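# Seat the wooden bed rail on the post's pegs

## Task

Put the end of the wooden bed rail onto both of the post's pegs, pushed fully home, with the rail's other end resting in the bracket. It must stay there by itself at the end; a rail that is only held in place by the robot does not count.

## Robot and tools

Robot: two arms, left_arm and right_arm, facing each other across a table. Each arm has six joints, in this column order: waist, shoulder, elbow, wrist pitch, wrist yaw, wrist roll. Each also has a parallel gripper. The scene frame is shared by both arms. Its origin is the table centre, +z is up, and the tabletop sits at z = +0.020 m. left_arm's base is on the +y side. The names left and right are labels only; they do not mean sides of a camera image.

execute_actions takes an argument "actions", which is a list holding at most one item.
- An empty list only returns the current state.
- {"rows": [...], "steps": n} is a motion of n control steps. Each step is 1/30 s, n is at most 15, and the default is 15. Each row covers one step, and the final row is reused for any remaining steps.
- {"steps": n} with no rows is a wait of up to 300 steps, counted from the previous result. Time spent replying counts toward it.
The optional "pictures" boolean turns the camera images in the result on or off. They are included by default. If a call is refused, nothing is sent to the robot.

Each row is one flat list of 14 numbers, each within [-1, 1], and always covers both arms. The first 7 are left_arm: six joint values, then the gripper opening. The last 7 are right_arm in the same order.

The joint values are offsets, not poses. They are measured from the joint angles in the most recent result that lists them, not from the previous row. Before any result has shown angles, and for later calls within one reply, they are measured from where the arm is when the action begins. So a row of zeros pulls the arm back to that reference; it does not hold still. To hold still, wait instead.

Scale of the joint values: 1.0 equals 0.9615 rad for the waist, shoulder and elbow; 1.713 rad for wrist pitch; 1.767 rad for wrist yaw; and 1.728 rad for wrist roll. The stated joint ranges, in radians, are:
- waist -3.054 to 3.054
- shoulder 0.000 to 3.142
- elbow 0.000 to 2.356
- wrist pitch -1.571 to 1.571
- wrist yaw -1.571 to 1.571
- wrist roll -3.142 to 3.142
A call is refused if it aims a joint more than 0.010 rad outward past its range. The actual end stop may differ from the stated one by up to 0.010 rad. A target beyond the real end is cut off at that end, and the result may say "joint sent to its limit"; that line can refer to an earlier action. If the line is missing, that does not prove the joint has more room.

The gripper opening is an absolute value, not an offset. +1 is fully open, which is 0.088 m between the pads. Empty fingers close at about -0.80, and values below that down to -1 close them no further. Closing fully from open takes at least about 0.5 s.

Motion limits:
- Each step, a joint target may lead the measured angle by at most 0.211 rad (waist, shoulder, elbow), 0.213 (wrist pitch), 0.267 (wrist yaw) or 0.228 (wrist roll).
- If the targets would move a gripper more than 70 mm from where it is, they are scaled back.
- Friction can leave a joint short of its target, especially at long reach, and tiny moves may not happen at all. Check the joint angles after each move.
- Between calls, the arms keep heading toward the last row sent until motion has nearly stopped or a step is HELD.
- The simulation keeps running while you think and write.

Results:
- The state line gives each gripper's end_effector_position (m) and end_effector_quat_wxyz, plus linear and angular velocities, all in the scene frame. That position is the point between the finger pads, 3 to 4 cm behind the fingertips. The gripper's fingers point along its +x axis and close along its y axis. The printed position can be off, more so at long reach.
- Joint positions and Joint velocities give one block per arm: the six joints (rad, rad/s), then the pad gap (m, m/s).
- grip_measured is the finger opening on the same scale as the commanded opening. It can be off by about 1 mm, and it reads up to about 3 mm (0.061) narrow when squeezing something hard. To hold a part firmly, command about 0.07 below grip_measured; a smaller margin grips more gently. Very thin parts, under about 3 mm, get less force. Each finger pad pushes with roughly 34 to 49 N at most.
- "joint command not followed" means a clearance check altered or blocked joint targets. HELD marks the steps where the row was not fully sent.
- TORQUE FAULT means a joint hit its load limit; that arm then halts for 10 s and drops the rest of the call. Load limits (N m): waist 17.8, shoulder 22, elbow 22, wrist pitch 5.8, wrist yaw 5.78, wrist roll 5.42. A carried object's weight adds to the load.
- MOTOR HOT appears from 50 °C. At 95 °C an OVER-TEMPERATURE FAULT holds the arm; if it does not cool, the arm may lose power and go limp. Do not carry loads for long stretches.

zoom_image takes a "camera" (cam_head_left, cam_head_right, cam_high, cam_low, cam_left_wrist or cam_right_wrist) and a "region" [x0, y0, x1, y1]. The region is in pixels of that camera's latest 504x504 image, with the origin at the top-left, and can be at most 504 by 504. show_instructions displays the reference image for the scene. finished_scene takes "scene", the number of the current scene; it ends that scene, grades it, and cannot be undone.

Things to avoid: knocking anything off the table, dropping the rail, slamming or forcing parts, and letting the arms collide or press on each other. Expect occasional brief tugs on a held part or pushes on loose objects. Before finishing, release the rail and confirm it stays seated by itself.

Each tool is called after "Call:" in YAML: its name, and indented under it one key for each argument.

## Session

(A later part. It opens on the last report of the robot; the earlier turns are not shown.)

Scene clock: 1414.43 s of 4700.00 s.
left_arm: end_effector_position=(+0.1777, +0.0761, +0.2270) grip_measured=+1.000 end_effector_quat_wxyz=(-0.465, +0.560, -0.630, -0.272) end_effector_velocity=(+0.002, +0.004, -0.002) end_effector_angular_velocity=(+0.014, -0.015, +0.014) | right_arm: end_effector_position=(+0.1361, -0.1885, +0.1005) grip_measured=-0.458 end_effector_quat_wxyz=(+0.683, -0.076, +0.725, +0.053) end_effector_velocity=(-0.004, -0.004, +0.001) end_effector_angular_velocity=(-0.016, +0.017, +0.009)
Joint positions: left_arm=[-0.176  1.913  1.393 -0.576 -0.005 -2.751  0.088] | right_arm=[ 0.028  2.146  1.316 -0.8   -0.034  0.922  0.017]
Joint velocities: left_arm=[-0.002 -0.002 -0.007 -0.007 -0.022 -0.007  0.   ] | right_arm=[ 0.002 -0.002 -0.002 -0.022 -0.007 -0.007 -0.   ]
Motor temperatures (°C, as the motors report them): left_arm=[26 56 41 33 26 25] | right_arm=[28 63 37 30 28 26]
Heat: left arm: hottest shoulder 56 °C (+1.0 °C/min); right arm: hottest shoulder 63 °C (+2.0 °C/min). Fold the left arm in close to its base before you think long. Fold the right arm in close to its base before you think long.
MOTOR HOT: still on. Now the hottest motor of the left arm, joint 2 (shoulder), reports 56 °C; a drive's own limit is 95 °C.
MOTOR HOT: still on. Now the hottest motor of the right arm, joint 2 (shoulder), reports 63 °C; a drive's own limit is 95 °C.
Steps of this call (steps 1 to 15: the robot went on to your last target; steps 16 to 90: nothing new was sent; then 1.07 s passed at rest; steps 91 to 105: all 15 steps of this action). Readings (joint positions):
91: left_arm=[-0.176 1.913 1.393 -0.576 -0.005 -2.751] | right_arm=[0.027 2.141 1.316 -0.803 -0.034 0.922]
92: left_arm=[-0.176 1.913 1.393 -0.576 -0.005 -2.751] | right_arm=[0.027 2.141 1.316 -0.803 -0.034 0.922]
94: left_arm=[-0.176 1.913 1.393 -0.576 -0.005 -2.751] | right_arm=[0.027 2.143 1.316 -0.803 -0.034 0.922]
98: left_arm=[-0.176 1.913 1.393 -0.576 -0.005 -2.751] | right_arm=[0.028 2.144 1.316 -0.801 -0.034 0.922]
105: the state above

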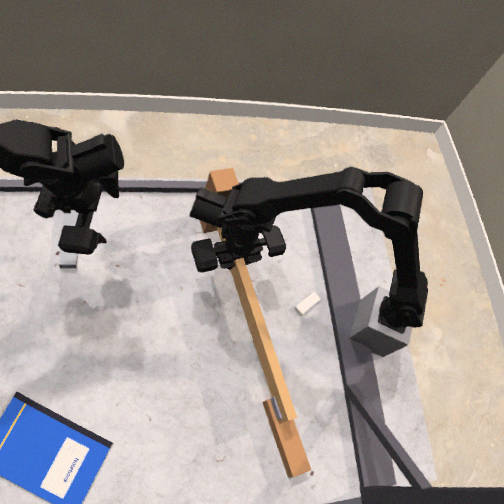

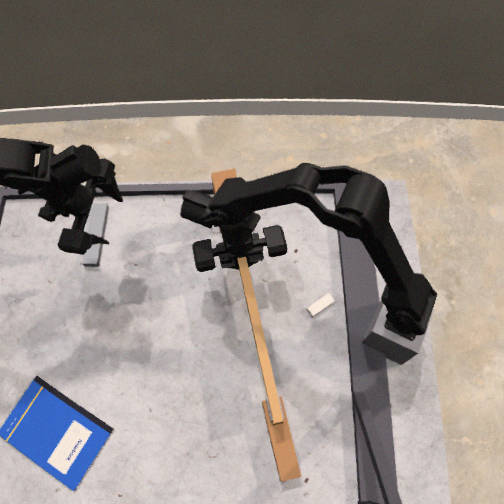

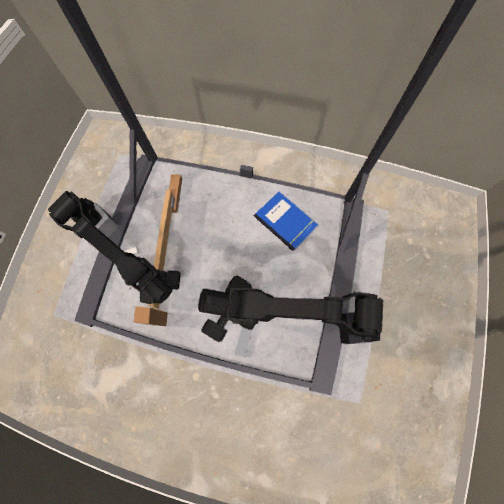

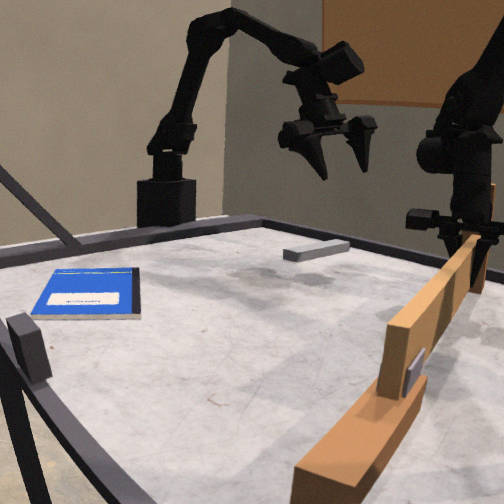

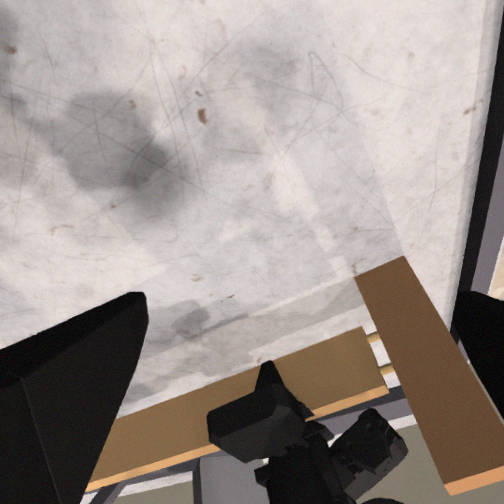

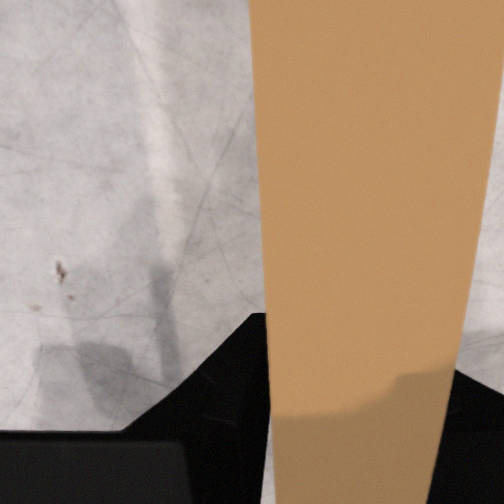

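Call:
execute_actions:
  actions:
    - {"rows":[[0,0,0,0,0,0,1,-0.02,0,0.01,0,0,0,-1],[0,0,0,0,0,0,1,-0.02,0,0.01,0,0,0,-1],[0,0,0,0,0,0,1,-0.02,0,0.01,0,0,0,-1],[0,0,0,0,0,0,1,-0.02,0,0.01,-0.001,0,0,-1],[0,0,0,0,0,0,1,-0.02,0,0.01,-0.0013,0,0,-1],[0,0,0,0,0,0,1,-0.02,0,0.01,-0.0016,0,0,-1],[0,0,0,0,0,0,1,-0.02,0,0.01,-0.0019,0,0,-1],[0,0,0,0,0,0,1,-0.02,0,0.01,-0.0022,0,0,-1],[0,0,0,0,0,0,1,-0.02,0,0.01,-0.0025,0,0,-1],[0,0,0,0,0,0,1,-0.02,0,0.01,-0.0028,0,0,-1],[0,0,0,0,0,0,1,-0.02,0,0.01,-0.0031,0,0,-1],[0,0,0,0,0,0,1,-0.02,0,0.01,-0.0034,0,0,-1],[0,0,0,0,0,0,1,-0.02,0,0.01,-0.0037,0,0,-1],[0,0,0,0,0,0,1,-0.02,0,0.01,-0.004,0,0,-1],[0,0,0,0,0,0,1,-0.02,0,0.01,-0.0043,0,0,-1]],"steps":15}
  pictures: false

Call:
execute_actions:
  actions:
    - {"steps":12}
  pictures: false

Scene clock: 1422.30 s of 4700.00 s.
left_arm: end_effector_position=(+0.1777, +0.0761, +0.2270) grip_measured=+1.000 end_effector_quat_wxyz=(-0.465, +0.560, -0.630, -0.272) end_effector_velocity=(-0.000, +0.001, +0.001) end_effector_angular_velocity=(+0.003, -0.003, +0.007) | right_arm: end_effector_position=(+0.1367, -0.1895, +0.1006) grip_measured=-0.458 end_effector_quat_wxyz=(+0.681, -0.074, +0.727, +0.052) end_effector_velocity=(+0.001, -0.001, +0.001) end_effector_angular_velocity=(+0.002, +0.008, -0.000)
Joint positions: left_arm=[-0.176  1.913  1.393 -0.576 -0.005 -2.751  0.088] | right_arm=[ 0.023  2.146  1.316 -0.803 -0.039  0.921  0.017]
Joint velocities: left_arm=[-0.002 -0.002  0.002 -0.007 -0.007 -0.007  0.   ] | right_arm=[-0.007 -0.002  0.002 -0.007 -0.007 -0.007  0.   ]
Motor temperatures (°C, as the motors report them): left_arm=[26 56 41 33 26 25] | right_arm=[28 61 37 30 28 26]
Heat: left arm: hottest shoulder 56 °C (+1.0 °C/min); right arm: hottest shoulder 61 °C (+0.0 °C/min). Fold the left arm in close to its base before you think long. Fold the right arm in close to its base before you think long.
MOTOR HOT: still on. Now the hottest motor of the left arm, joint 2 (shoulder), reports 56 °C; a drive's own limit is 95 °C.
MOTOR HOT: still on. Now the hottest motor of the right arm, joint 2 (shoulder), reports 61 °C; a drive's own limit is 95 °C.
Steps of this call (steps 1 to 15: the robot went on to your last target; steps 16 to 90: nothing new was sent; then 4.37 s passed at rest; steps 91 to 105: all 15 steps of this action). Readings (joint positions):
91: left_arm=[-0.176 1.913 1.393 -0.576 -0.005 -2.751] | right_arm=[0.027 2.146 1.316 -0.800 -0.035 0.922]
92: left_arm=[-0.176 1.913 1.393 -0.576 -0.005 -2.751] | right_arm=[0.027 2.146 1.316 -0.800 -0.037 0.922]
94: left_arm=[-0.176 1.913 1.393 -0.576 -0.005 -2.751] | right_arm=[0.025 2.146 1.316 -0.800 -0.038 0.921]
98: left_arm=[-0.176 1.913 1.393 -0.576 -0.005 -2.751] | right_arm=[0.025 2.146 1.316 -0.800 -0.039 0.921]
105: the state above

Scene clock: 1422.70 s of 4700.00 s.
left_arm: end_effector_position=(+0.1777, +0.0761, +0.2270) grip_measured=+1.000 end_effector_quat_wxyz=(-0.465, +0.560, -0.630, -0.272) end_effector_velocity=(+0.002, +0.004, -0.000) end_effector_angular_velocity=(+0.017, -0.001, +0.012) | right_arm: end_effector_position=(+0.1366, -0.1895, +0.1006) grip_measured=-0.458 end_effector_quat_wxyz=(+0.680, -0.074, +0.727, +0.052) end_effector_velocity=(+0.001, -0.003, +0.000) end_effector_angular_velocity=(-0.009, -0.003, +0.005)
Joint positions: left_arm=[-0.176  1.913  1.393 -0.576 -0.005 -2.751  0.088] | right_arm=[ 0.023  2.146  1.316 -0.804 -0.04   0.921  0.017]
Joint velocities: left_arm=[ 0.002 -0.002  0.002 -0.022 -0.007 -0.007  0.   ] | right_arm=[-0.002 -0.002 -0.002 -0.007  0.007 -0.007  0.   ]
Motor temperatures (°C, as the motors report them): left_arm=[26 56 41 33 26 25] | right_arm=[28 61 37 30 28 26]
Heat: left arm: hottest shoulder 56 °C (+1.0 °C/min); right arm: hottest shoulder 61 °C (-1.0 °C/min). Fold the left arm in close to its base before you think long. Fold the right arm in close to its base before you think long.
MOTOR HOT: still on. Now the hottest motor of the left arm, joint 2 (shoulder), reports 56 °C; a drive's own limit is 95 °C.
MOTOR HOT: still on. Now the hottest motor of the right arm, joint 2 (shoulder), reports 61 °C; a drive's own limit is 95 °C.
Steps of this call (steps 1 to 12: the robot went on to your last target). Readings (joint positions):
1: left_arm=[-0.176 1.913 1.393 -0.576 -0.005 -2.751] | right_arm=[0.023 2.146 1.316 -0.803 -0.040 0.921]
2: left_arm=[-0.176 1.913 1.393 -0.576 -0.005 -2.751] | right_arm=[0.023 2.146 1.316 -0.803 -0.040 0.921]
4: left_arm=[-0.176 1.913 1.393 -0.576 -0.005 -2.751] | right_arm=[0.023 2.146 1.316 -0.803 -0.040 0.921]
8: left_arm=[-0.176 1.913 1.393 -0.576 -0.005 -2.751] | right_arm=[0.023 2.146 1.316 -0.804 -0.040 0.921]
12: the state above

Call:
execute_actions:
  actions:
    - {"rows":[[0,0,0,0,0,0,1,0.004,0,0.01,0.003,0,0,-1],[0,0,0,0,0,0,1,0.004,0,0.01,0.003,0,0,-1],[0,0,0,0,0,0,1,0.004,0,0.01,0.003,0,0,-1],[0,0,0,0,0,0,1,-0.006,0,0.01,0.004,0,0,-1],[0,0,0,0,0,0,1,-0.006,0,0.01,0.0045,0,0,-1],[0,0,0,0,0,0,1,-0.006,0,0.01,0.005,0,0,-1],[0,0,0,0,0,0,1,-0.006,0,0.01,0.0055,0,0,-1],[0,0,0,0,0,0,1,-0.006,0,0.01,0.006,0,0,-1],[0,0,0,0,0,0,1,-0.006,0,0.01,0.0065,0,0,-1],[0,0,0,0,0,0,1,-0.006,0,0.01,0.007,0,0,-1],[0,0,0,0,0,0,1,-0.006,0,0.01,0.0075,0,0,-1],[0,0,0,0,0,0,1,-0.006,0,0.01,0.008,0,0,-1],[0,0,0,0,0,0,1,-0.006,0,0.01,0.0085,0,0,-1],[0,0,0,0,0,0,1,-0.006,0,0.01,0.009,0,0,-1],[0,0,0,0,0,0,1,-0.006,0,0.01,0.0095,0,0,-1]],"steps":15}
  pictures: false

Call:
execute_actions:
  actions:
    - {"rows":[[0,0,0,0,0,0,1,-0.006,0.0125,0.01,0,0,0,-1]],"steps":10}
  pictures: false

Call:
execute_actions:
  actions:
    - {"rows":[[0,0,0,0,0,0,1,-0.006,0,0.01,-0.001,0,0,-1],[0,0,0,0,0,0,1,-0.006,0,0.01,-0.0015,0,0,-1],[0,0,0,0,0,0,1,-0.006,0,0.01,-0.002,0,0,-1],[0,0,0,0,0,0,1,-0.006,0,0.01,-0.0025,0,0,-1],[0,0,0,0,0,0,1,-0.006,0,0.01,-0.003,0,0,-1],[0,0,0,0,0,0,1,-0.006,0,0.01,-0.0035,0,0,-1],[0,0,0,0,0,0,1,-0.006,0,0.01,-0.004,0,0,-1],[0,0,0,0,0,0,1,-0.006,0,0.01,-0.0045,0,0,-1],[0,0,0,0,0,0,1,-0.006,0,0.01,-0.005,0,0,-1],[0,0,0,0,0,0,1,-0.006,0,0.01,-0.0055,0,0,-1],[0,0,0,0,0,0,1,-0.006,0,0.01,-0.006,0,0,-1],[0,0,0,0,0,0,1,-0.006,0,0.01,-0.0065,0,0,-1],[0,0,0,0,0,0,1,-0.006,0,0.01,-0.007,0,0,-1],[0,0,0,0,0,0,1,-0.006,0,0.01,-0.0075,0,0,-1],[0,0,0,0,0,0,1,-0.006,0,0.01,-0.008,0,0,-1]],"steps":15}
  pictures: false

Call:
execute_actions:
  actions:
    - {"steps":8}
  pictures: false

Scene clock: 1438.97 s of 4700.00 s.
left_arm: end_effector_position=(+0.1777, +0.0761, +0.2270) grip_measured=+1.000 end_effector_quat_wxyz=(-0.465, +0.560, -0.630, -0.272) end_effector_velocity=(-0.000, +0.003, -0.002) end_effector_angular_velocity=(+0.013, -0.008, -0.006) | right_arm: end_effector_position=(+0.1368, -0.1889, +0.1006) grip_measured=-0.458 end_effector_quat_wxyz=(+0.681, -0.074, +0.727, +0.053) end_effector_velocity=(-0.001, -0.002, +0.000) end_effector_angular_velocity=(-0.010, -0.003, -0.004)
Joint positions: left_arm=[-0.176  1.913  1.393 -0.576 -0.005 -2.751  0.088] | right_arm=[ 0.024  2.146  1.316 -0.801 -0.039  0.921  0.017]
Joint velocities: left_arm=[-0.002 -0.002 -0.007 -0.007 -0.007  0.007  0.   ] | right_arm=[ 0.002 -0.002 -0.002 -0.007  0.007  0.007  0.   ]
Motor temperatures (°C, as the motors report them): left_arm=[26 56 41 33 26 25] | right_arm=[28 60 37 30 28 26]
Heat: left arm: hottest shoulder 56 °C (+1.0 °C/min); right arm: hottest shoulder 60 °C (-3.0 °C/min). Fold the left arm in close to its base before you think long. Fold the right arm in close to its base before you think long.
MOTOR HOT: still on. Now the hottest motor of the left arm, joint 2 (shoulder), reports 56 °C; a drive's own limit is 95 °C.
MOTOR HOT: still on. Now the hottest motor of the right arm, joint 2 (shoulder), reports 60 °C; a drive's own limit is 95 °C.
Steps of this call (steps 1 to 15: the robot went on to your last target; steps 16 to 90: nothing new was sent; then 12.77 s passed at rest; steps 91 to 105: all 15 steps of this action). Readings (joint positions):
91: left_arm=[-0.176 1.913 1.393 -0.576 -0.005 -2.751] | right_arm=[0.024 2.146 1.316 -0.804 -0.039 0.921]
92: left_arm=[-0.176 1.913 1.393 -0.576 -0.005 -2.751] | right_arm=[0.024 2.146 1.316 -0.804 -0.039 0.921]
94: left_arm=[-0.176 1.913 1.393 -0.576 -0.005 -2.751] | right_arm=[0.024 2.146 1.316 -0.803 -0.039 0.921]
98: left_arm=[-0.176 1.913 1.393 -0.576 -0.005 -2.751] | right_arm=[0.024 2.146 1.316 -0.802 -0.039 0.921]
105: the state above

Scene clock: 1439.30 s of 4700.00 s.
left_arm: end_effector_position=(+0.1777, +0.0761, +0.2270) grip_measured=+1.000 end_effector_quat_wxyz=(-0.465, +0.560, -0.630, -0.272) end_effector_velocity=(-0.001, +0.005, -0.002) end_effector_angular_velocity=(+0.022, -0.001, +0.007) | right_arm: end_effector_position=(+0.1366, -0.1893, +0.1003) grip_measured=-0.458 end_effector_quat_wxyz=(+0.681, -0.074, +0.727, +0.052) end_effector_velocity=(-0.001, -0.002, +0.000) end_effector_angular_velocity=(-0.002, +0.011, +0.019)
Joint positions: left_arm=[-0.176  1.913  1.393 -0.576 -0.005 -2.751  0.088] | right_arm=[ 0.024  2.146  1.316 -0.802 -0.039  0.921  0.017]
Joint velocities: left_arm=[-0.002 -0.002 -0.002 -0.022 -0.007 -0.007  0.   ] | right_arm=[-0.002 -0.002 -0.002 -0.007 -0.007 -0.022  0.   ]
Motor temperatures (°C, as the motors report them): left_arm=[26 56 41 33 26 25] | right_arm=[28 60 37 30 28 26]
Heat: left arm: hottest shoulder 56 °C (+1.0 °C/min); right arm: hottest shoulder 60 °C (-3.0 °C/min). Fold the left arm in close to its base before you think long. Fold the right arm in close to its base before you think long.
MOTOR HOT: still on. Now the hottest motor of the left arm, joint 2 (shoulder), reports 56 °C; a drive's own limit is 95 °C.
MOTOR HOT: still on. Now the hottest motor of the right arm, joint 2 (shoulder), reports 60 °C; a drive's own limit is 95 °C.
Steps of this call (steps 1 to 10: all 10 steps of this action). Readings (joint positions):
1: left_arm=[-0.176 1.913 1.393 -0.576 -0.005 -2.751] | right_arm=[0.024 2.146 1.316 -0.801 -0.039 0.921]
2: left_arm=[-0.176 1.913 1.393 -0.576 -0.005 -2.751] | right_arm=[0.024 2.146 1.316 -0.801 -0.039 0.921]
4: left_arm=[-0.176 1.913 1.393 -0.576 -0.005 -2.751] | right_arm=[0.024 2.146 1.316 -0.802 -0.039 0.921]
8: left_arm=[-0.176 1.913 1.393 -0.576 -0.005 -2.751] | right_arm=[0.024 2.146 1.316 -0.802 -0.039 0.921]
10: the state above

Scene clock: 1439.80 s of 4700.00 s.
left_arm: end_effector_position=(+0.1777, +0.0761, +0.2270) grip_measured=+1.000 end_effector_quat_wxyz=(-0.465, +0.560, -0.630, -0.272) end_effector_velocity=(+0.001, +0.006, -0.004) end_effector_angular_velocity=(+0.028, -0.006, +0.027) | right_arm: end_effector_position=(+0.1364, -0.1900, +0.1004) grip_measured=-0.458 end_effector_quat_wxyz=(+0.680, -0.075, +0.728, +0.051) end_effector_velocity=(-0.001, -0.006, -0.001) end_effector_angular_velocity=(-0.020, +0.019, -0.000)
Joint positions: left_arm=[-0.176  1.913  1.393 -0.576 -0.005 -2.751  0.088] | right_arm=[ 0.024  2.146  1.316 -0.805 -0.039  0.921  0.017]
Joint velocities: left_arm=[-0.002 -0.002 -0.007 -0.022 -0.022 -0.022  0.   ] | right_arm=[-0.007  0.002 -0.002 -0.022 -0.007 -0.007 -0.   ]
Motor temperatures (°C, as the motors report them): left_arm=[26 56 41 33 26 25] | right_arm=[28 60 37 30 28 26]
Heat: left arm: hottest shoulder 56 °C (+1.0 °C/min); right arm: hottest shoulder 60 °C (-4.1 °C/min). Fold the left arm in close to its base before you think long. Fold the right arm in close to its base before you think long.
MOTOR HOT: still on. Now the hottest motor of the left arm, joint 2 (shoulder), reports 56 °C; a drive's own limit is 95 °C.
MOTOR HOT: still on. Now the hottest motor of the right arm, joint 2 (shoulder), reports 60 °C; a drive's own limit is 95 °C.
Steps of this call (steps 1 to 15: all 15 steps of this action). Readings (joint positions):
1: left_arm=[-0.176 1.913 1.393 -0.576 -0.005 -2.751] | right_arm=[0.024 2.146 1.316 -0.802 -0.039 0.921]
2: left_arm=[-0.176 1.913 1.393 -0.576 -0.005 -2.751] | right_arm=[0.024 2.146 1.316 -0.802 -0.039 0.921]
4: left_arm=[-0.176 1.913 1.393 -0.576 -0.005 -2.751] | right_arm=[0.024 2.146 1.316 -0.802 -0.039 0.921]
8: left_arm=[-0.176 1.913 1.393 -0.576 -0.005 -2.751] | right_arm=[0.024 2.146 1.316 -0.803 -0.039 0.921]
15: the state above

Scene clock: 1440.07 s of 4700.00 s.
left_arm: end_effector_position=(+0.1777, +0.0761, +0.2270) grip_measured=+1.000 end_effector_quat_wxyz=(-0.465, +0.560, -0.630, -0.272) end_effector_velocity=(-0.000, +0.004, -0.000) end_effector_angular_velocity=(+0.017, -0.001, +0.007) | right_arm: end_effector_position=(+0.1364, -0.1902, +0.1004) grip_measured=-0.458 end_effector_quat_wxyz=(+0.680, -0.075, +0.728, +0.051) end_effector_velocity=(-0.001, -0.002, +0.000) end_effector_angular_velocity=(-0.004, +0.010, -0.010)
Joint positions: left_arm=[-0.176  1.913  1.393 -0.576 -0.005 -2.751  0.088] | right_arm=[ 0.023  2.146  1.316 -0.806 -0.039  0.921  0.017]
Joint velocities: left_arm=[-0.002 -0.002  0.002 -0.022 -0.007 -0.007  0.   ] | right_arm=[-0.002 -0.002 -0.002 -0.007 -0.007  0.007 -0.   ]
Motor temperatures (°C, as the motors report them): left_arm=[26 56 41 33 26 25] | right_arm=[28 60 37 30 28 26]
Heat: left arm: hottest shoulder 56 °C (+1.0 °C/min); right arm: hottest shoulder 60 °C (-4.1 °C/min). Fold the left arm in close to its base before you think long. Fold the right arm in close to its base before you think long.
MOTOR HOT: still on. Now the hottest motor of the left arm, joint 2 (shoulder), reports 56 °C; a drive's own limit is 95 °C.
MOTOR HOT: still on. Now the hottest motor of the right arm, joint 2 (shoulder), reports 60 °C; a drive's own limit is 95 °C.
Steps of this call (steps 1 to 8: the robot went on to your last target). Readings (joint positions):
1: left_arm=[-0.176 1.913 1.393 -0.576 -0.005 -2.751] | right_arm=[0.023 2.146 1.316 -0.806 -0.039 0.921]
2: left_arm=[-0.176 1.913 1.393 -0.576 -0.005 -2.751] | right_arm=[0.023 2.146 1.316 -0.806 -0.039 0.921]
4: left_arm=[-0.176 1.913 1.393 -0.576 -0.005 -2.751] | right_arm=[0.023 2.146 1.316 -0.806 -0.039 0.921]
8: the state above

Call:
execute_actions:
  actions:
    - {"rows":[[0,0,0,0,0,0,1,0.035,0,0.01,0.006,0.016,0.01,-1]],"steps":15}
  pictures: false

Call:
execute_actions:
  actions:
    - {"steps":15}

Call:
zoom_image:
  camera: "cam_left_wrist"
  region: [320,310,410,400]

Scene clock: 1446.13 s of 4700.00 s.
left_arm: end_effector_position=(+0.1777, +0.0761, +0.2270) grip_measured=+1.000 end_effector_quat_wxyz=(-0.465, +0.560, -0.630, -0.272) end_effector_velocity=(-0.001, +0.006, -0.006) end_effector_angular_velocity=(+0.031, +0.007, +0.020) | right_arm: end_effector_position=(+0.1307, -0.1858, +0.1002) grip_measured=-0.458 end_effector_quat_wxyz=(+0.688, -0.084, +0.719, +0.055) end_effector_velocity=(-0.001, -0.002, +0.000) end_effector_angular_velocity=(-0.009, -0.002, +0.025)
Joint positions: left_arm=[-0.176  1.913  1.393 -0.576 -0.005 -2.751  0.088] | right_arm=[ 0.052  2.146  1.316 -0.799 -0.016  0.932  0.017]
Joint velocities: left_arm=[-0.002  0.002 -0.007 -0.022 -0.007 -0.022  0.   ] | right_arm=[ 0.002 -0.002 -0.002 -0.007  0.007 -0.022 -0.   ]
Motor temperatures (°C, as the motors report them): left_arm=[26 56 41 33 26 25] | right_arm=[28 60 37 30 28 26]
Heat: left arm: hottest shoulder 56 °C (+1.0 °C/min); right arm: hottest shoulder 60 °C (-4.0 °C/min). Fold the left arm in close to its base before you think long. Fold the right arm in close to its base before you think long.
MOTOR HOT: still on. Now the hottest motor of the left arm, joint 2 (shoulder), reports 56 °C; a drive's own limit is 95 °C.
MOTOR HOT: still on. Now the hottest motor of the right arm, joint 2 (shoulder), reports 60 °C; a drive's own limit is 95 °C.
Steps of this call (steps 1 to 15: the robot went on to your last target; steps 16 to 90: nothing new was sent; then 2.57 s passed at rest; steps 91 to 105: all 15 steps of this action). Readings (joint positions):
91: left_arm=[-0.176 1.913 1.393 -0.576 -0.005 -2.751] | right_arm=[0.026 2.146 1.316 -0.806 -0.033 0.922]
92: left_arm=[-0.176 1.913 1.393 -0.576 -0.005 -2.751] | right_arm=[0.032 2.146 1.316 -0.803 -0.024 0.925]
94: left_arm=[-0.176 1.913 1.393 -0.576 -0.005 -2.751] | right_arm=[0.042 2.146 1.316 -0.800 -0.019 0.928]
98: left_arm=[-0.176 1.913 1.393 -0.576 -0.005 -2.751] | right_arm=[0.052 2.146 1.316 -0.799 -0.017 0.932]
105: the state above

Scene clock: 1446.63 s of 4700.00 s.
left_arm: end_effector_position=(+0.1777, +0.0761, +0.2270) grip_measured=+1.000 end_effector_quat_wxyz=(-0.465, +0.560, -0.630, -0.272) end_effector_velocity=(-0.000, +0.002, -0.001) end_effector_angular_velocity=(+0.008, -0.002, +0.007) | right_arm: end_effector_position=(+0.1308, -0.1858, +0.1002) grip_measured=-0.458 end_effector_quat_wxyz=(+0.688, -0.084, +0.719, +0.055) end_effector_velocity=(-0.001, -0.002, +0.000) end_effector_angular_velocity=(-0.004, +0.009, -0.010)
Joint positions: left_arm=[-0.176  1.913  1.393 -0.576 -0.005 -2.751  0.088] | right_arm=[ 0.052  2.146  1.316 -0.799 -0.016  0.932  0.017]
Joint velocities: left_arm=[-0.002 -0.002 -0.002 -0.007 -0.007 -0.007  0.   ] | right_arm=[-0.002 -0.002 -0.002 -0.007 -0.007  0.007 -0.   ]
Motor temperatures (°C, as the motors report them): left_arm=[26 56 41 33 26 25] | right_arm=[28 60 37 30 28 26]
Heat: left arm: hottest shoulder 56 °C (+1.0 °C/min); right arm: hottest shoulder 60 °C (-5.1 °C/min). Fold the left arm in close to its base before you think long. Fold the right arm in close to its base before you think long.
MOTOR HOT: still on. Now the hottest motor of the left arm, joint 2 (shoulder), reports 56 °C; a drive's own limit is 95 °C.
MOTOR HOT: still on. Now the hottest motor of the right arm, joint 2 (shoulder), reports 60 °C; a drive's own limit is 95 °C.
Steps of this call (steps 1 to 15: the robot went on to your last target). Readings (joint positions):
1: left_arm=[-0.176 1.913 1.393 -0.576 -0.005 -2.751] | right_arm=[0.052 2.146 1.316 -0.799 -0.016 0.932]
2: left_arm=[-0.176 1.913 1.393 -0.576 -0.005 -2.751] | right_arm=[0.052 2.146 1.316 -0.799 -0.016 0.932]
4: left_arm=[-0.176 1.913 1.393 -0.576 -0.005 -2.751] | right_arm=[0.052 2.146 1.316 -0.799 -0.016 0.932]
8: left_arm=[-0.176 1.913 1.393 -0.576 -0.005 -2.751] | right_arm=[0.052 2.146 1.316 -0.799 -0.016 0.932]
15: the state above
All arms were judged still, so your last target was given up. Only a new action makes them travel on or press farther. Fingers that are still opening or closing keep moving.

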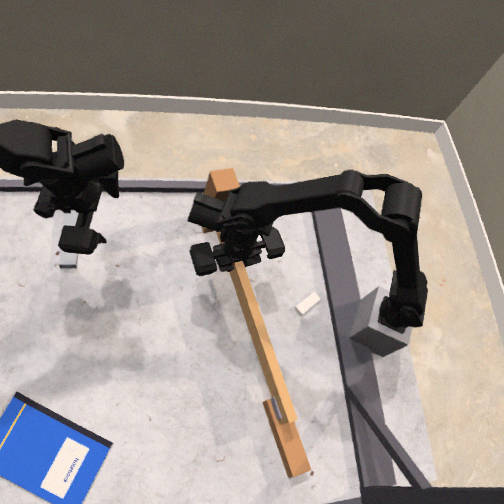

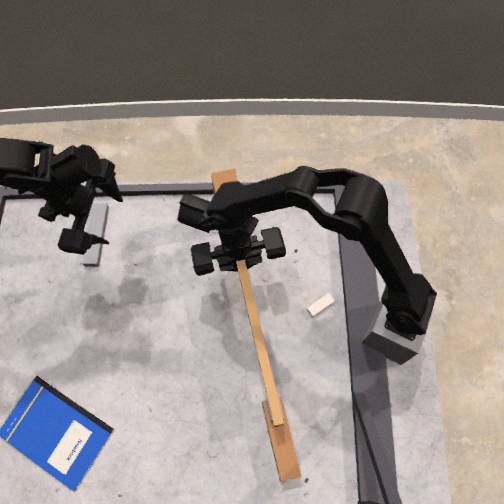

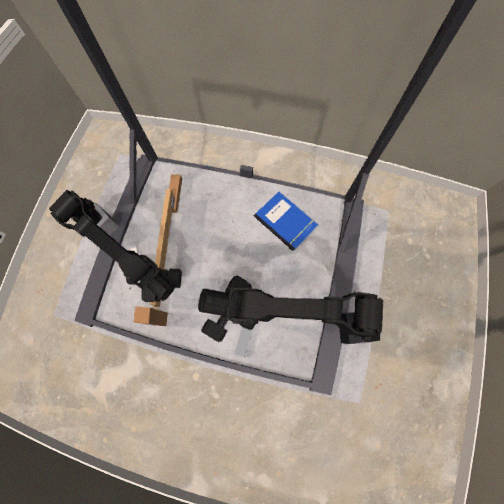

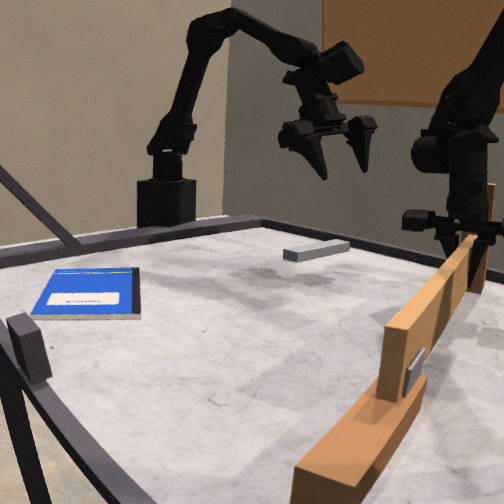

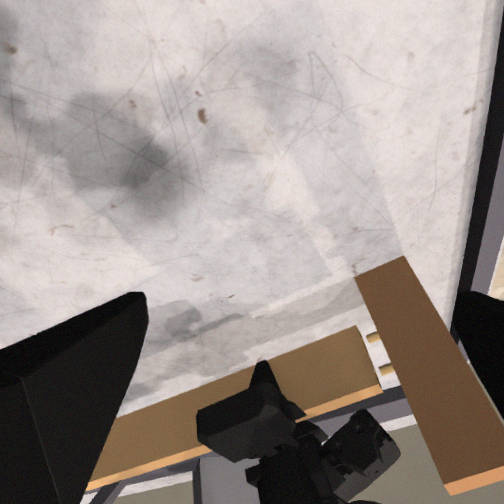

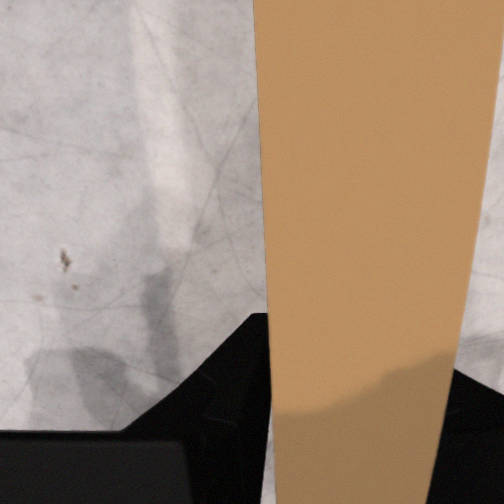

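Region (320, 310, 410, 400) of cam_left_wrist's 504x504 image, scaled by 5.600, with more detail than that image has.

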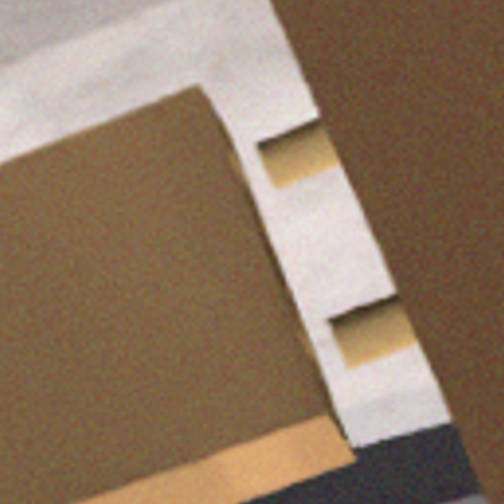

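Call:
execute_actions:
  actions:
    - {"rows":[[0,0,0,0,0,0,1,0,-0.034,0.008,0,0,0,-1]],"steps":15}

Call:
zoom_image:
  camera: "cam_left_wrist"
  region: [320,310,410,400]

Scene clock: 1448.90 s of 4700.00 s.
left_arm: end_effector_position=(+0.1777, +0.0761, +0.2270) grip_measured=+1.000 end_effector_quat_wxyz=(-0.465, +0.560, -0.630, -0.272) end_effector_velocity=(-0.001, +0.005, -0.002) end_effector_angular_velocity=(+0.020, +0.019, +0.019) | right_arm: end_effector_position=(+0.1307, -0.1849, +0.1024) grip_measured=-0.458 end_effector_quat_wxyz=(+0.689, -0.082, +0.718, +0.057) end_effector_velocity=(+0.001, -0.002, +0.002) end_effector_angular_velocity=(+0.001, +0.008, -0.000)
Joint positions: left_arm=[-0.176  1.913  1.393 -0.576 -0.005 -2.751  0.088] | right_arm=[ 0.053  2.14   1.316 -0.799 -0.018  0.932  0.017]
Joint velocities: left_arm=[ 0.002 -0.002 -0.002 -0.022  0.007 -0.022  0.   ] | right_arm=[-0.007 -0.007 -0.002 -0.007 -0.007 -0.007 -0.   ]
Motor temperatures (°C, as the motors report them): left_arm=[26 56 41 33 26 25] | right_arm=[28 60 37 30 28 26]
Heat: left arm: hottest shoulder 56 °C (+1.0 °C/min); right arm: hottest shoulder 60 °C (-5.0 °C/min). Fold the left arm in close to its base before you think long. Fold the right arm in close to its base before you think long.
MOTOR HOT: still on. Now the hottest motor of the left arm, joint 2 (shoulder), reports 56 °C; a drive's own limit is 95 °C.
MOTOR HOT: still on. Now the hottest motor of the right arm, joint 2 (shoulder), reports 60 °C; a drive's own limit is 95 °C.
Steps of this call (steps 1 to 53: nothing new was sent; steps 54 to 68: all 15 steps of this action). Readings (joint positions):
54: left_arm=[-0.176 1.913 1.393 -0.576 -0.005 -2.751] | right_arm=[0.052 2.146 1.316 -0.799 -0.016 0.932]
55: left_arm=[-0.176 1.913 1.393 -0.576 -0.005 -2.751] | right_arm=[0.052 2.146 1.316 -0.799 -0.016 0.932]
57: left_arm=[-0.176 1.913 1.393 -0.576 -0.005 -2.751] | right_arm=[0.052 2.144 1.316 -0.799 -0.016 0.932]
61: left_arm=[-0.176 1.913 1.393 -0.576 -0.005 -2.751] | right_arm=[0.053 2.141 1.316 -0.799 -0.018 0.932]
68: the state above

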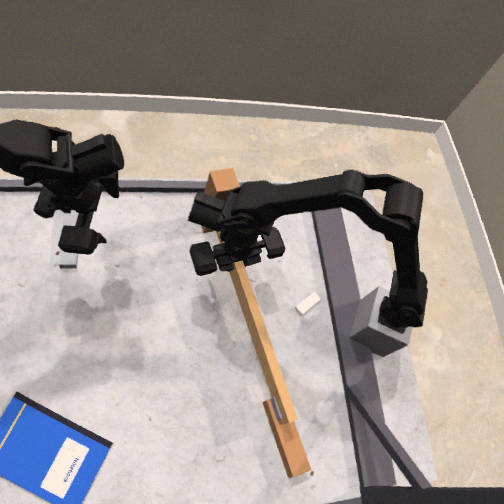

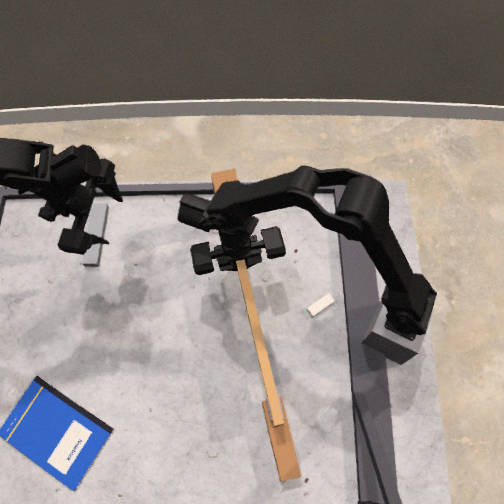

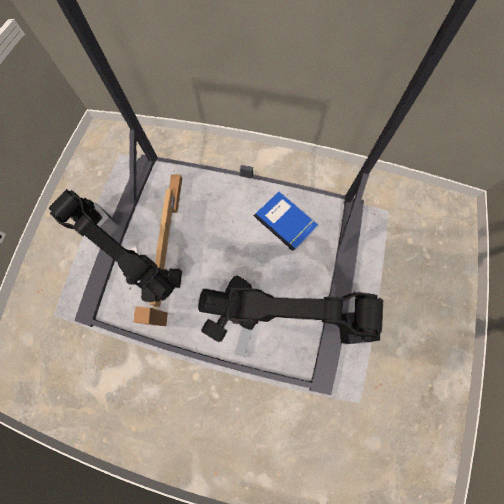

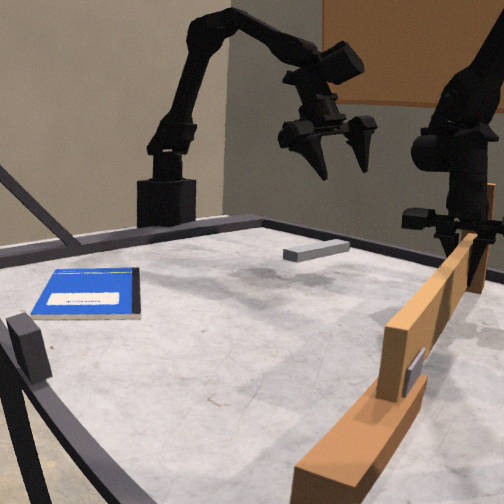

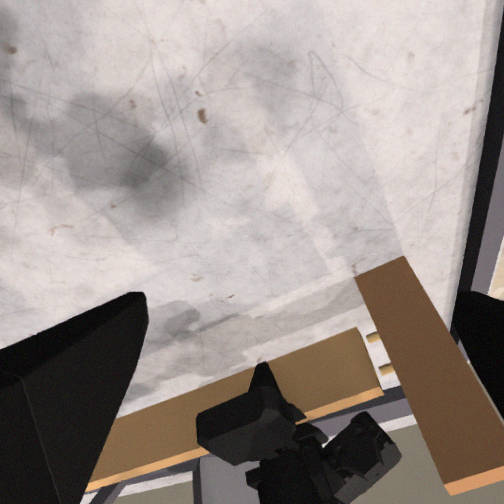

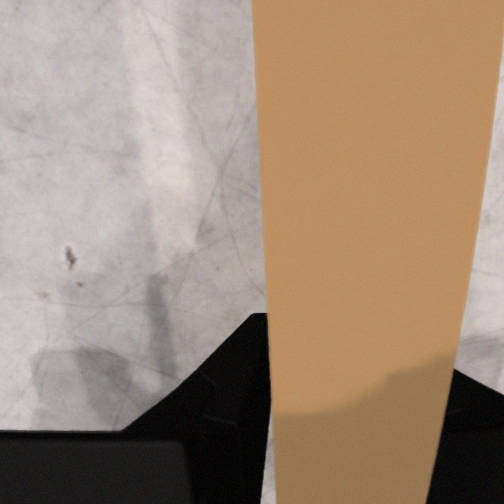

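Region (320, 310, 410, 400) of cam_left_wrist's 504x504 image, scaled by 5.600, with more detail than that image has.

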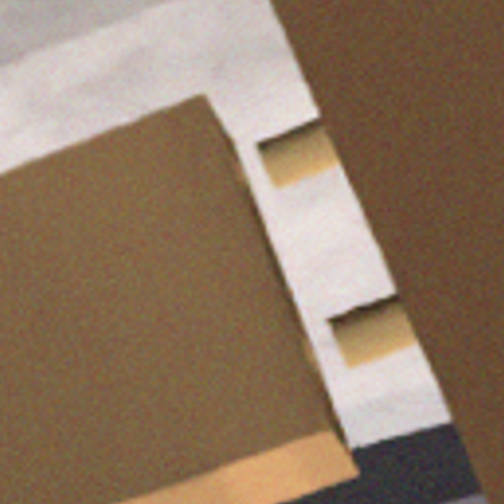

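Call:
execute_actions:
  actions:
    - {"rows":[[0,0,0,0,0,0,1,-0.04,0,0.01,-0.002,0,0,-1]],"steps":15}
  pictures: false

Call:
execute_actions:
  actions:
    - {"steps":12}
  pictures: false

Scene clock: 1451.93 s of 4700.00 s.
left_arm: end_effector_position=(+0.1777, +0.0761, +0.2270) grip_measured=+1.000 end_effector_quat_wxyz=(-0.465, +0.560, -0.630, -0.272) end_effector_velocity=(+0.002, +0.005, -0.002) end_effector_angular_velocity=(+0.022, -0.001, +0.012) | right_arm: end_effector_position=(+0.1364, -0.1886, +0.1025) grip_measured=-0.458 end_effector_quat_wxyz=(+0.685, -0.074, +0.723, +0.051) end_effector_velocity=(+0.001, +0.003, +0.001) end_effector_angular_velocity=(+0.021, +0.014, -0.001)
Joint positions: left_arm=[-0.176  1.913  1.393 -0.576 -0.005 -2.751  0.088] | right_arm=[ 0.029  2.14   1.316 -0.804 -0.03   0.929  0.017]
Joint velocities: left_arm=[ 0.002 -0.002 -0.002 -0.022 -0.007 -0.007  0.   ] | right_arm=[-0.007 -0.002  0.002  0.007 -0.022 -0.007  0.   ]
Motor temperatures (°C, as the motors report them): left_arm=[26 56 41 33 26 25] | right_arm=[28 60 37 30 28 26]
Heat: left arm: hottest shoulder 56 °C (+1.0 °C/min); right arm: hottest shoulder 60 °C (-4.0 °C/min). Fold the left arm in close to its base before you think long. Fold the right arm in close to its base before you think long.
MOTOR HOT: still on. Now the hottest motor of the left arm, joint 2 (shoulder), reports 56 °C; a drive's own limit is 95 °C.
MOTOR HOT: still on. Now the hottest motor of the right arm, joint 2 (shoulder), reports 60 °C; a drive's own limit is 95 °C.
Steps of this call (steps 1 to 15: the robot went on to your last target; steps 16 to 76: nothing new was sent; steps 77 to 91: all 15 steps of this action). Readings (joint positions):
77: left_arm=[-0.176 1.913 1.393 -0.576 -0.005 -2.751] | right_arm=[0.050 2.140 1.316 -0.800 -0.020 0.932]
78: left_arm=[-0.176 1.913 1.393 -0.576 -0.005 -2.751] | right_arm=[0.045 2.140 1.316 -0.801 -0.021 0.932]
80: left_arm=[-0.176 1.913 1.393 -0.576 -0.005 -2.751] | right_arm=[0.032 2.140 1.316 -0.804 -0.025 0.931]
84: left_arm=[-0.176 1.913 1.393 -0.576 -0.005 -2.751] | right_arm=[0.029 2.140 1.316 -0.804 -0.030 0.929]
91: the state above

Scene clock: 1452.33 s of 4700.00 s.
left_arm: end_effector_position=(+0.1777, +0.0761, +0.2270) grip_measured=+1.000 end_effector_quat_wxyz=(-0.465, +0.560, -0.630, -0.272) end_effector_velocity=(+0.000, -0.001, -0.001) end_effector_angular_velocity=(-0.001, -0.010, -0.006) | right_arm: end_effector_position=(+0.1364, -0.1886, +0.1025) grip_measured=-0.458 end_effector_quat_wxyz=(+0.685, -0.074, +0.723, +0.051) end_effector_velocity=(-0.002, +0.001, -0.001) end_effector_angular_velocity=(+0.012, +0.019, +0.004)
Joint positions: left_arm=[-0.176  1.913  1.393 -0.576 -0.005 -2.751  0.088] | right_arm=[ 0.029  2.14   1.316 -0.804 -0.03   0.929  0.017]
Joint velocities: left_arm=[-0.002  0.002 -0.002  0.007 -0.007  0.007  0.   ] | right_arm=[-0.002  0.002 -0.002  0.007 -0.022 -0.007 -0.   ]
Motor temperatures (°C, as the motors report them): left_arm=[26 56 41 33 26 25] | right_arm=[28 60 37 30 28 26]
Heat: left arm: hottest shoulder 56 °C (+1.0 °C/min); right arm: hottest shoulder 60 °C (-4.1 °C/min). Fold the left arm in close to its base before you think long. Fold the right arm in close to its base before you think long.
MOTOR HOT: still on. Now the hottest motor of the left arm, joint 2 (shoulder), reports 56 °C; a drive's own limit is 95 °C.
MOTOR HOT: still on. Now the hottest motor of the right arm, joint 2 (shoulder), reports 60 °C; a drive's own limit is 95 °C.
Steps of this call (steps 1 to 12: the robot went on to your last target). Readings (joint positions):
1: left_arm=[-0.176 1.913 1.393 -0.576 -0.005 -2.751] | right_arm=[0.029 2.140 1.316 -0.804 -0.030 0.929]
2: left_arm=[-0.176 1.913 1.393 -0.576 -0.005 -2.751] | right_arm=[0.029 2.140 1.316 -0.804 -0.030 0.929]
4: left_arm=[-0.176 1.913 1.393 -0.576 -0.005 -2.751] | right_arm=[0.029 2.140 1.316 -0.804 -0.030 0.929]
8: left_arm=[-0.176 1.913 1.393 -0.576 -0.005 -2.751] | right_arm=[0.029 2.140 1.316 -0.804 -0.030 0.929]
12: the state above

Call:
execute_actions:
  actions:
    - {"rows":[[0,0,0,0,0,0,1,0.003,0,0.01,0.002,0.003,0,-1],[0,0,0,0,0,0,1,0.003,0,0.01,0.002,0.004,0,-1],[0,0,0,0,0,0,1,0.003,0,0.01,0.002,0.005,0,-1],[0,0,0,0,0,0,1,0.003,0,0.01,0.002,0.006,0,-1],[0,0,0,0,0,0,1,0.003,0,0.01,0.002,0.007,0,-1],[0,0,0,0,0,0,1,0.003,0,0.01,0.002,0.008,0,-1],[0,0,0,0,0,0,1,0.003,0,0.01,0.002,0.009,0,-1],[0,0,0,0,0,0,1,0.003,0,0.01,0.002,0.010,0,-1],[0,0,0,0,0,0,1,0.003,0,0.01,0.002,0.011,0,-1],[0,0,0,0,0,0,1,0.003,0,0.01,0.002,0.012,0,-1],[0,0,0,0,0,0,1,0.003,0,0.01,0.002,0.013,0,-1],[0,0,0,0,0,0,1,0.003,0,0.01,0.002,0.014,0,-1],[0,0,0,0,0,0,1,0.003,0,0.01,0.002,0.015,0,-1],[0,0,0,0,0,0,1,0.003,0,0.01,0.002,0.016,0,-1],[0,0,0,0,0,0,1,0.003,0,0.01,0.002,0.017,0,-1]],"steps":15}
  pictures: false

Call:
execute_actions:
  actions:
    - {"steps":12}
  pictures: false

Scene clock: 1459.40 s of 4700.00 s.
left_arm: end_effector_position=(+0.1777, +0.0761, +0.2270) grip_measured=+1.000 end_effector_quat_wxyz=(-0.465, +0.560, -0.630, -0.272) end_effector_velocity=(+0.000, -0.001, +0.001) end_effector_angular_velocity=(-0.007, -0.004, +0.007) | right_arm: end_effector_position=(+0.1361, -0.1884, +0.1025) grip_measured=-0.458 end_effector_quat_wxyz=(+0.688, -0.078, +0.720, +0.051) end_effector_velocity=(+0.000, -0.001, +0.001) end_effector_angular_velocity=(-0.012, -0.018, +0.016)
Joint positions: left_arm=[-0.176  1.913  1.393 -0.576 -0.005 -2.751  0.088] | right_arm=[ 0.035  2.14   1.316 -0.804 -0.018  0.929  0.017]
Joint velocities: left_arm=[-0.002 -0.002 -0.002  0.007 -0.007 -0.007  0.   ] | right_arm=[ 0.007 -0.002  0.002 -0.007  0.022 -0.007 -0.   ]
Motor temperatures (°C, as the motors report them): left_arm=[26 56 41 33 26 25] | right_arm=[28 60 37 30 28 26]
Heat: left arm: hottest shoulder 56 °C (+0.0 °C/min); right arm: hottest shoulder 60 °C (-3.0 °C/min). Fold the left arm in close to its base before you think long. Fold the right arm in close to its base before you think long.
MOTOR HOT: still on. Now the hottest motor of the left arm, joint 2 (shoulder), reports 56 °C; a drive's own limit is 95 °C.
MOTOR HOT: still on. Now the hottest motor of the right arm, joint 2 (shoulder), reports 60 °C; a drive's own limit is 95 °C.
Steps of this call (steps 1 to 15: the robot went on to your last target; steps 16 to 90: nothing new was sent; then 3.57 s passed at rest; steps 91 to 105: all 15 steps of this action). Readings (joint positions):
91: left_arm=[-0.176 1.913 1.393 -0.576 -0.005 -2.751] | right_arm=[0.030 2.140 1.316 -0.804 -0.029 0.929]
92: left_arm=[-0.176 1.913 1.393 -0.576 -0.005 -2.751] | right_arm=[0.030 2.140 1.316 -0.804 -0.028 0.929]
94: left_arm=[-0.176 1.913 1.393 -0.576 -0.005 -2.751] | right_arm=[0.031 2.140 1.316 -0.804 -0.026 0.929]
98: left_arm=[-0.176 1.913 1.393 -0.576 -0.005 -2.751] | right_arm=[0.033 2.140 1.316 -0.804 -0.024 0.929]
105: the state above

Scene clock: 1459.80 s of 4700.00 s.
left_arm: end_effector_position=(+0.1777, +0.0761, +0.2270) grip_measured=+1.000 end_effector_quat_wxyz=(-0.465, +0.560, -0.630, -0.272) end_effector_velocity=(-0.005, +0.004, -0.006) end_effector_angular_velocity=(+0.021, +0.012, -0.004) | right_arm: end_effector_position=(+0.1360, -0.1884, +0.1025) grip_measured=-0.458 end_effector_quat_wxyz=(+0.689, -0.079, +0.719, +0.051) end_effector_velocity=(+0.001, -0.002, +0.002) end_effector_angular_velocity=(-0.006, -0.006, -0.009)
Joint positions: left_arm=[-0.176  1.913  1.393 -0.576 -0.005 -2.751  0.088] | right_arm=[ 0.036  2.14   1.316 -0.804 -0.016  0.929  0.017]
Joint velocities: left_arm=[-0.007  0.002 -0.012 -0.007  0.007 -0.007  0.   ] | right_arm=[-0.002 -0.007 -0.002 -0.007  0.007  0.007 -0.   ]
Motor temperatures (°C, as the motors report them): left_arm=[26 56 41 33 26 25] | right_arm=[28 60 37 30 28 26]
Heat: left arm: hottest shoulder 56 °C (+0.0 °C/min); right arm: hottest shoulder 60 °C (-3.0 °C/min). Fold the left arm in close to its base before you think long. Fold the right arm in close to its base before you think long.
MOTOR HOT: still on. Now the hottest motor of the left arm, joint 2 (shoulder), reports 56 °C; a drive's own limit is 95 °C.
MOTOR HOT: still on. Now the hottest motor of the right arm, joint 2 (shoulder), reports 60 °C; a drive's own limit is 95 °C.
Steps of this call (steps 1 to 12: the robot went on to your last target). Readings (joint positions):
1: left_arm=[-0.176 1.913 1.393 -0.576 -0.005 -2.751] | right_arm=[0.035 2.140 1.316 -0.804 -0.017 0.929]
2: left_arm=[-0.176 1.913 1.393 -0.576 -0.005 -2.751] | right_arm=[0.036 2.140 1.316 -0.804 -0.017 0.929]
4: left_arm=[-0.176 1.913 1.393 -0.576 -0.005 -2.751] | right_arm=[0.036 2.140 1.316 -0.804 -0.016 0.929]
8: left_arm=[-0.176 1.913 1.393 -0.576 -0.005 -2.751] | right_arm=[0.036 2.140 1.316 -0.804 -0.016 0.929]
12: the state above

Call:
execute_actions:
  actions:
    - {"rows":[[0,0,0,0,0,0,1,-0.012,0,0.01,0.004,0.008,0,-1],[0,0,0,0,0,0,1,-0.012,0,0.01,0.0045,0.008,0,-1],[0,0,0,0,0,0,1,-0.012,0,0.01,0.005,0.008,0,-1],[0,0,0,0,0,0,1,-0.012,0,0.01,0.0055,0.008,0,-1],[0,0,0,0,0,0,1,-0.012,0,0.01,0.006,0.008,0,-1],[0,0,0,0,0,0,1,-0.012,0,0.01,0.0065,0.008,0,-1],[0,0,0,0,0,0,1,-0.012,0,0.01,0.007,0.008,0,-1],[0,0,0,0,0,0,1,-0.012,0,0.01,0.0075,0.008,0,-1],[0,0,0,0,0,0,1,-0.012,0,0.01,0.008,0.008,0,-1],[0,0,0,0,0,0,1,-0.012,0,0.01,0.0085,0.008,0,-1],[0,0,0,0,0,0,1,-0.012,0,0.01,0.009,0.008,0,-1],[0,0,0,0,0,0,1,-0.012,0,0.01,0.0095,0.008,0,-1],[0,0,0,0,0,0,1,-0.012,0,0.01,0.01,0.008,0,-1],[0,0,0,0,0,0,1,-0.012,0,0.01,0.0105,0.008,0,-1],[0,0,0,0,0,0,1,-0.012,0,0.01,0.011,0.008,0,-1]],"steps":15}
  pictures: false

Call:
execute_actions:
  actions:
    - {"rows":[[0,0,0,0,0,0,1,-0.01,0,0.01,-0.001,0.008,0,-1],[0,0,0,0,0,0,1,-0.01,0,0.01,-0.0017,0.008,0,-1],[0,0,0,0,0,0,1,-0.01,0,0.01,-0.0024,0.008,0,-1],[0,0,0,0,0,0,1,-0.01,0,0.01,-0.0031,0.008,0,-1],[0,0,0,0,0,0,1,-0.01,0,0.01,-0.0038,0.008,0,-1],[0,0,0,0,0,0,1,-0.01,0,0.01,-0.0045,0.008,0,-1],[0,0,0,0,0,0,1,-0.01,0,0.01,-0.0052,0.008,0,-1],[0,0,0,0,0,0,1,-0.01,0,0.01,-0.0059,0.008,0,-1],[0,0,0,0,0,0,1,-0.01,0,0.01,-0.0066,0.008,0,-1],[0,0,0,0,0,0,1,-0.01,0,0.01,-0.0073,0.008,0,-1],[0,0,0,0,0,0,1,-0.01,0,0.01,-0.008,0.008,0,-1],[0,0,0,0,0,0,1,-0.01,0,0.01,-0.0087,0.008,0,-1],[0,0,0,0,0,0,1,-0.01,0,0.01,-0.0094,0.008,0,-1],[0,0,0,0,0,0,1,-0.01,0,0.01,-0.0101,0.008,0,-1],[0,0,0,0,0,0,1,-0.01,0,0.01,-0.0108,0.008,0,-1]],"steps":15}
  pictures: false

Call:
execute_actions:
  actions:
    - {"steps":10}
  pictures: false

Scene clock: 1473.30 s of 4700.00 s.
left_arm: end_effector_position=(+0.1777, +0.0761, +0.2270) grip_measured=+1.000 end_effector_quat_wxyz=(-0.465, +0.560, -0.630, -0.272) end_effector_velocity=(-0.002, +0.002, -0.001) end_effector_angular_velocity=(+0.007, +0.004, +0.016) | right_arm: end_effector_position=(+0.1361, -0.1881, +0.1025) grip_measured=-0.458 end_effector_quat_wxyz=(+0.689, -0.079, +0.719, +0.052) end_effector_velocity=(-0.005, -0.004, +0.001) end_effector_angular_velocity=(-0.009, +0.030, +0.018)
Joint positions: left_arm=[-0.176  1.913  1.393 -0.576 -0.005 -2.751  0.088] | right_arm=[ 0.036  2.14   1.316 -0.802 -0.016  0.929  0.017]
Joint velocities: left_arm=[-0.007 -0.002 -0.002 -0.007 -0.007 -0.022  0.   ] | right_arm=[-0.002 -0.002 -0.002 -0.022 -0.022 -0.022  0.   ]
Motor temperatures (°C, as the motors report them): left_arm=[26 56 41 33 26 25] | right_arm=[28 60 37 30 28 26]
Heat: left arm: hottest shoulder 56 °C (+0.0 °C/min); right arm: hottest shoulder 60 °C (-3.0 °C/min). Fold the left arm in close to its base before you think long. Fold the right arm in close to its base before you think long.
MOTOR HOT: still on. Now the hottest motor of the left arm, joint 2 (shoulder), reports 56 °C; a drive's own limit is 95 °C.
MOTOR HOT: still on. Now the hottest motor of the right arm, joint 2 (shoulder), reports 60 °C; a drive's own limit is 95 °C.
Steps of this call (steps 1 to 15: the robot went on to your last target; steps 16 to 90: nothing new was sent; then 10.00 s passed at rest; steps 91 to 105: all 15 steps of this action). Readings (joint positions):
91: left_arm=[-0.176 1.913 1.393 -0.576 -0.005 -2.751] | right_arm=[0.036 2.140 1.316 -0.804 -0.016 0.929]
92: left_arm=[-0.176 1.913 1.393 -0.576 -0.005 -2.751] | right_arm=[0.036 2.140 1.316 -0.804 -0.016 0.929]
94: left_arm=[-0.176 1.913 1.393 -0.576 -0.005 -2.751] | right_arm=[0.036 2.140 1.316 -0.804 -0.016 0.929]
98: left_arm=[-0.176 1.913 1.393 -0.576 -0.005 -2.751] | right_arm=[0.036 2.140 1.316 -0.803 -0.016 0.929]
105: the state above

Scene clock: 1473.80 s of 4700.00 s.
left_arm: end_effector_position=(+0.1777, +0.0761, +0.2270) grip_measured=+1.000 end_effector_quat_wxyz=(-0.465, +0.560, -0.630, -0.272) end_effector_velocity=(+0.002, +0.001, +0.003) end_effector_angular_velocity=(-0.001, -0.016, +0.014) | right_arm: end_effector_position=(+0.1357, -0.1893, +0.1025) grip_measured=-0.458 end_effector_quat_wxyz=(+0.688, -0.080, +0.720, +0.050) end_effector_velocity=(-0.001, -0.002, -0.001) end_effector_angular_velocity=(-0.008, +0.012, -0.010)
Joint positions: left_arm=[-0.176  1.913  1.393 -0.576 -0.005 -2.751  0.088] | right_arm=[ 0.036  2.14   1.316 -0.808 -0.016  0.929  0.017]
Joint velocities: left_arm=[-0.002 -0.007  0.002 -0.007 -0.022 -0.007  0.   ] | right_arm=[-0.002  0.002 -0.002 -0.007 -0.007  0.007 -0.   ]
Motor temperatures (°C, as the motors report them): left_arm=[26 56 41 33 26 25] | right_arm=[28 60 37 30 28 26]
Heat: left arm: hottest shoulder 56 °C (+0.0 °C/min); right arm: hottest shoulder 60 °C (-3.0 °C/min). Fold the left arm in close to its base before you think long. Fold the right arm in close to its base before you think long.
MOTOR HOT: still on. Now the hottest motor of the left arm, joint 2 (shoulder), reports 56 °C; a drive's own limit is 95 °C.
MOTOR HOT: still on. Now the hottest motor of the right arm, joint 2 (shoulder), reports 60 °C; a drive's own limit is 95 °C.
Steps of this call (steps 1 to 15: all 15 steps of this action). Readings (joint positions):
1: left_arm=[-0.176 1.913 1.393 -0.576 -0.005 -2.751] | right_arm=[0.036 2.140 1.316 -0.802 -0.016 0.929]
2: left_arm=[-0.176 1.913 1.393 -0.576 -0.005 -2.751] | right_arm=[0.036 2.140 1.316 -0.803 -0.016 0.929]
4: left_arm=[-0.176 1.913 1.393 -0.576 -0.005 -2.751] | right_arm=[0.036 2.140 1.316 -0.804 -0.016 0.929]
8: left_arm=[-0.176 1.913 1.393 -0.576 -0.005 -2.751] | right_arm=[0.036 2.140 1.316 -0.804 -0.016 0.929]
15: the state above

Scene clock: 1474.13 s of 4700.00 s.
left_arm: end_effector_position=(+0.1777, +0.0761, +0.2270) grip_measured=+1.000 end_effector_quat_wxyz=(-0.465, +0.560, -0.630, -0.272) end_effector_velocity=(+0.002, +0.001, -0.001) end_effector_angular_velocity=(+0.009, -0.015, +0.014) | right_arm: end_effector_position=(+0.1357, -0.1895, +0.1025) grip_measured=-0.458 end_effector_quat_wxyz=(+0.688, -0.080, +0.720, +0.049) end_effector_velocity=(-0.001, -0.006, -0.001) end_effector_angular_velocity=(-0.021, +0.019, -0.000)
Joint positions: left_arm=[-0.176  1.913  1.393 -0.576 -0.005 -2.751  0.088] | right_arm=[ 0.035  2.14   1.316 -0.809 -0.016  0.929  0.017]
Joint velocities: left_arm=[-0.002  0.002  0.002 -0.007 -0.022 -0.007  0.   ] | right_arm=[-0.007  0.002 -0.002 -0.022 -0.007 -0.007 -0.   ]
Motor temperatures (°C, as the motors report them): left_arm=[26 56 41 33 26 25] | right_arm=[28 60 37 30 28 26]
Heat: left arm: hottest shoulder 56 °C (+0.0 °C/min); right arm: hottest shoulder 60 °C (-2.0 °C/min). Fold the left arm in close to its base before you think long. Fold the right arm in close to its base before you think long.
MOTOR HOT: still on. Now the hottest motor of the left arm, joint 2 (shoulder), reports 56 °C; a drive's own limit is 95 °C.
MOTOR HOT: still on. Now the hottest motor of the right arm, joint 2 (shoulder), reports 60 °C; a drive's own limit is 95 °C.
Steps of this call (steps 1 to 10: the robot went on to your last target). Readings (joint positions):
1: left_arm=[-0.176 1.913 1.393 -0.576 -0.005 -2.751] | right_arm=[0.035 2.140 1.316 -0.808 -0.016 0.929]
2: left_arm=[-0.176 1.913 1.393 -0.576 -0.005 -2.751] | right_arm=[0.035 2.140 1.316 -0.808 -0.016 0.929]
4: left_arm=[-0.176 1.913 1.393 -0.576 -0.005 -2.751] | right_arm=[0.035 2.140 1.316 -0.809 -0.016 0.929]
8: left_arm=[-0.176 1.913 1.393 -0.576 -0.005 -2.751] | right_arm=[0.035 2.140 1.316 -0.809 -0.016 0.929]
10: the state above


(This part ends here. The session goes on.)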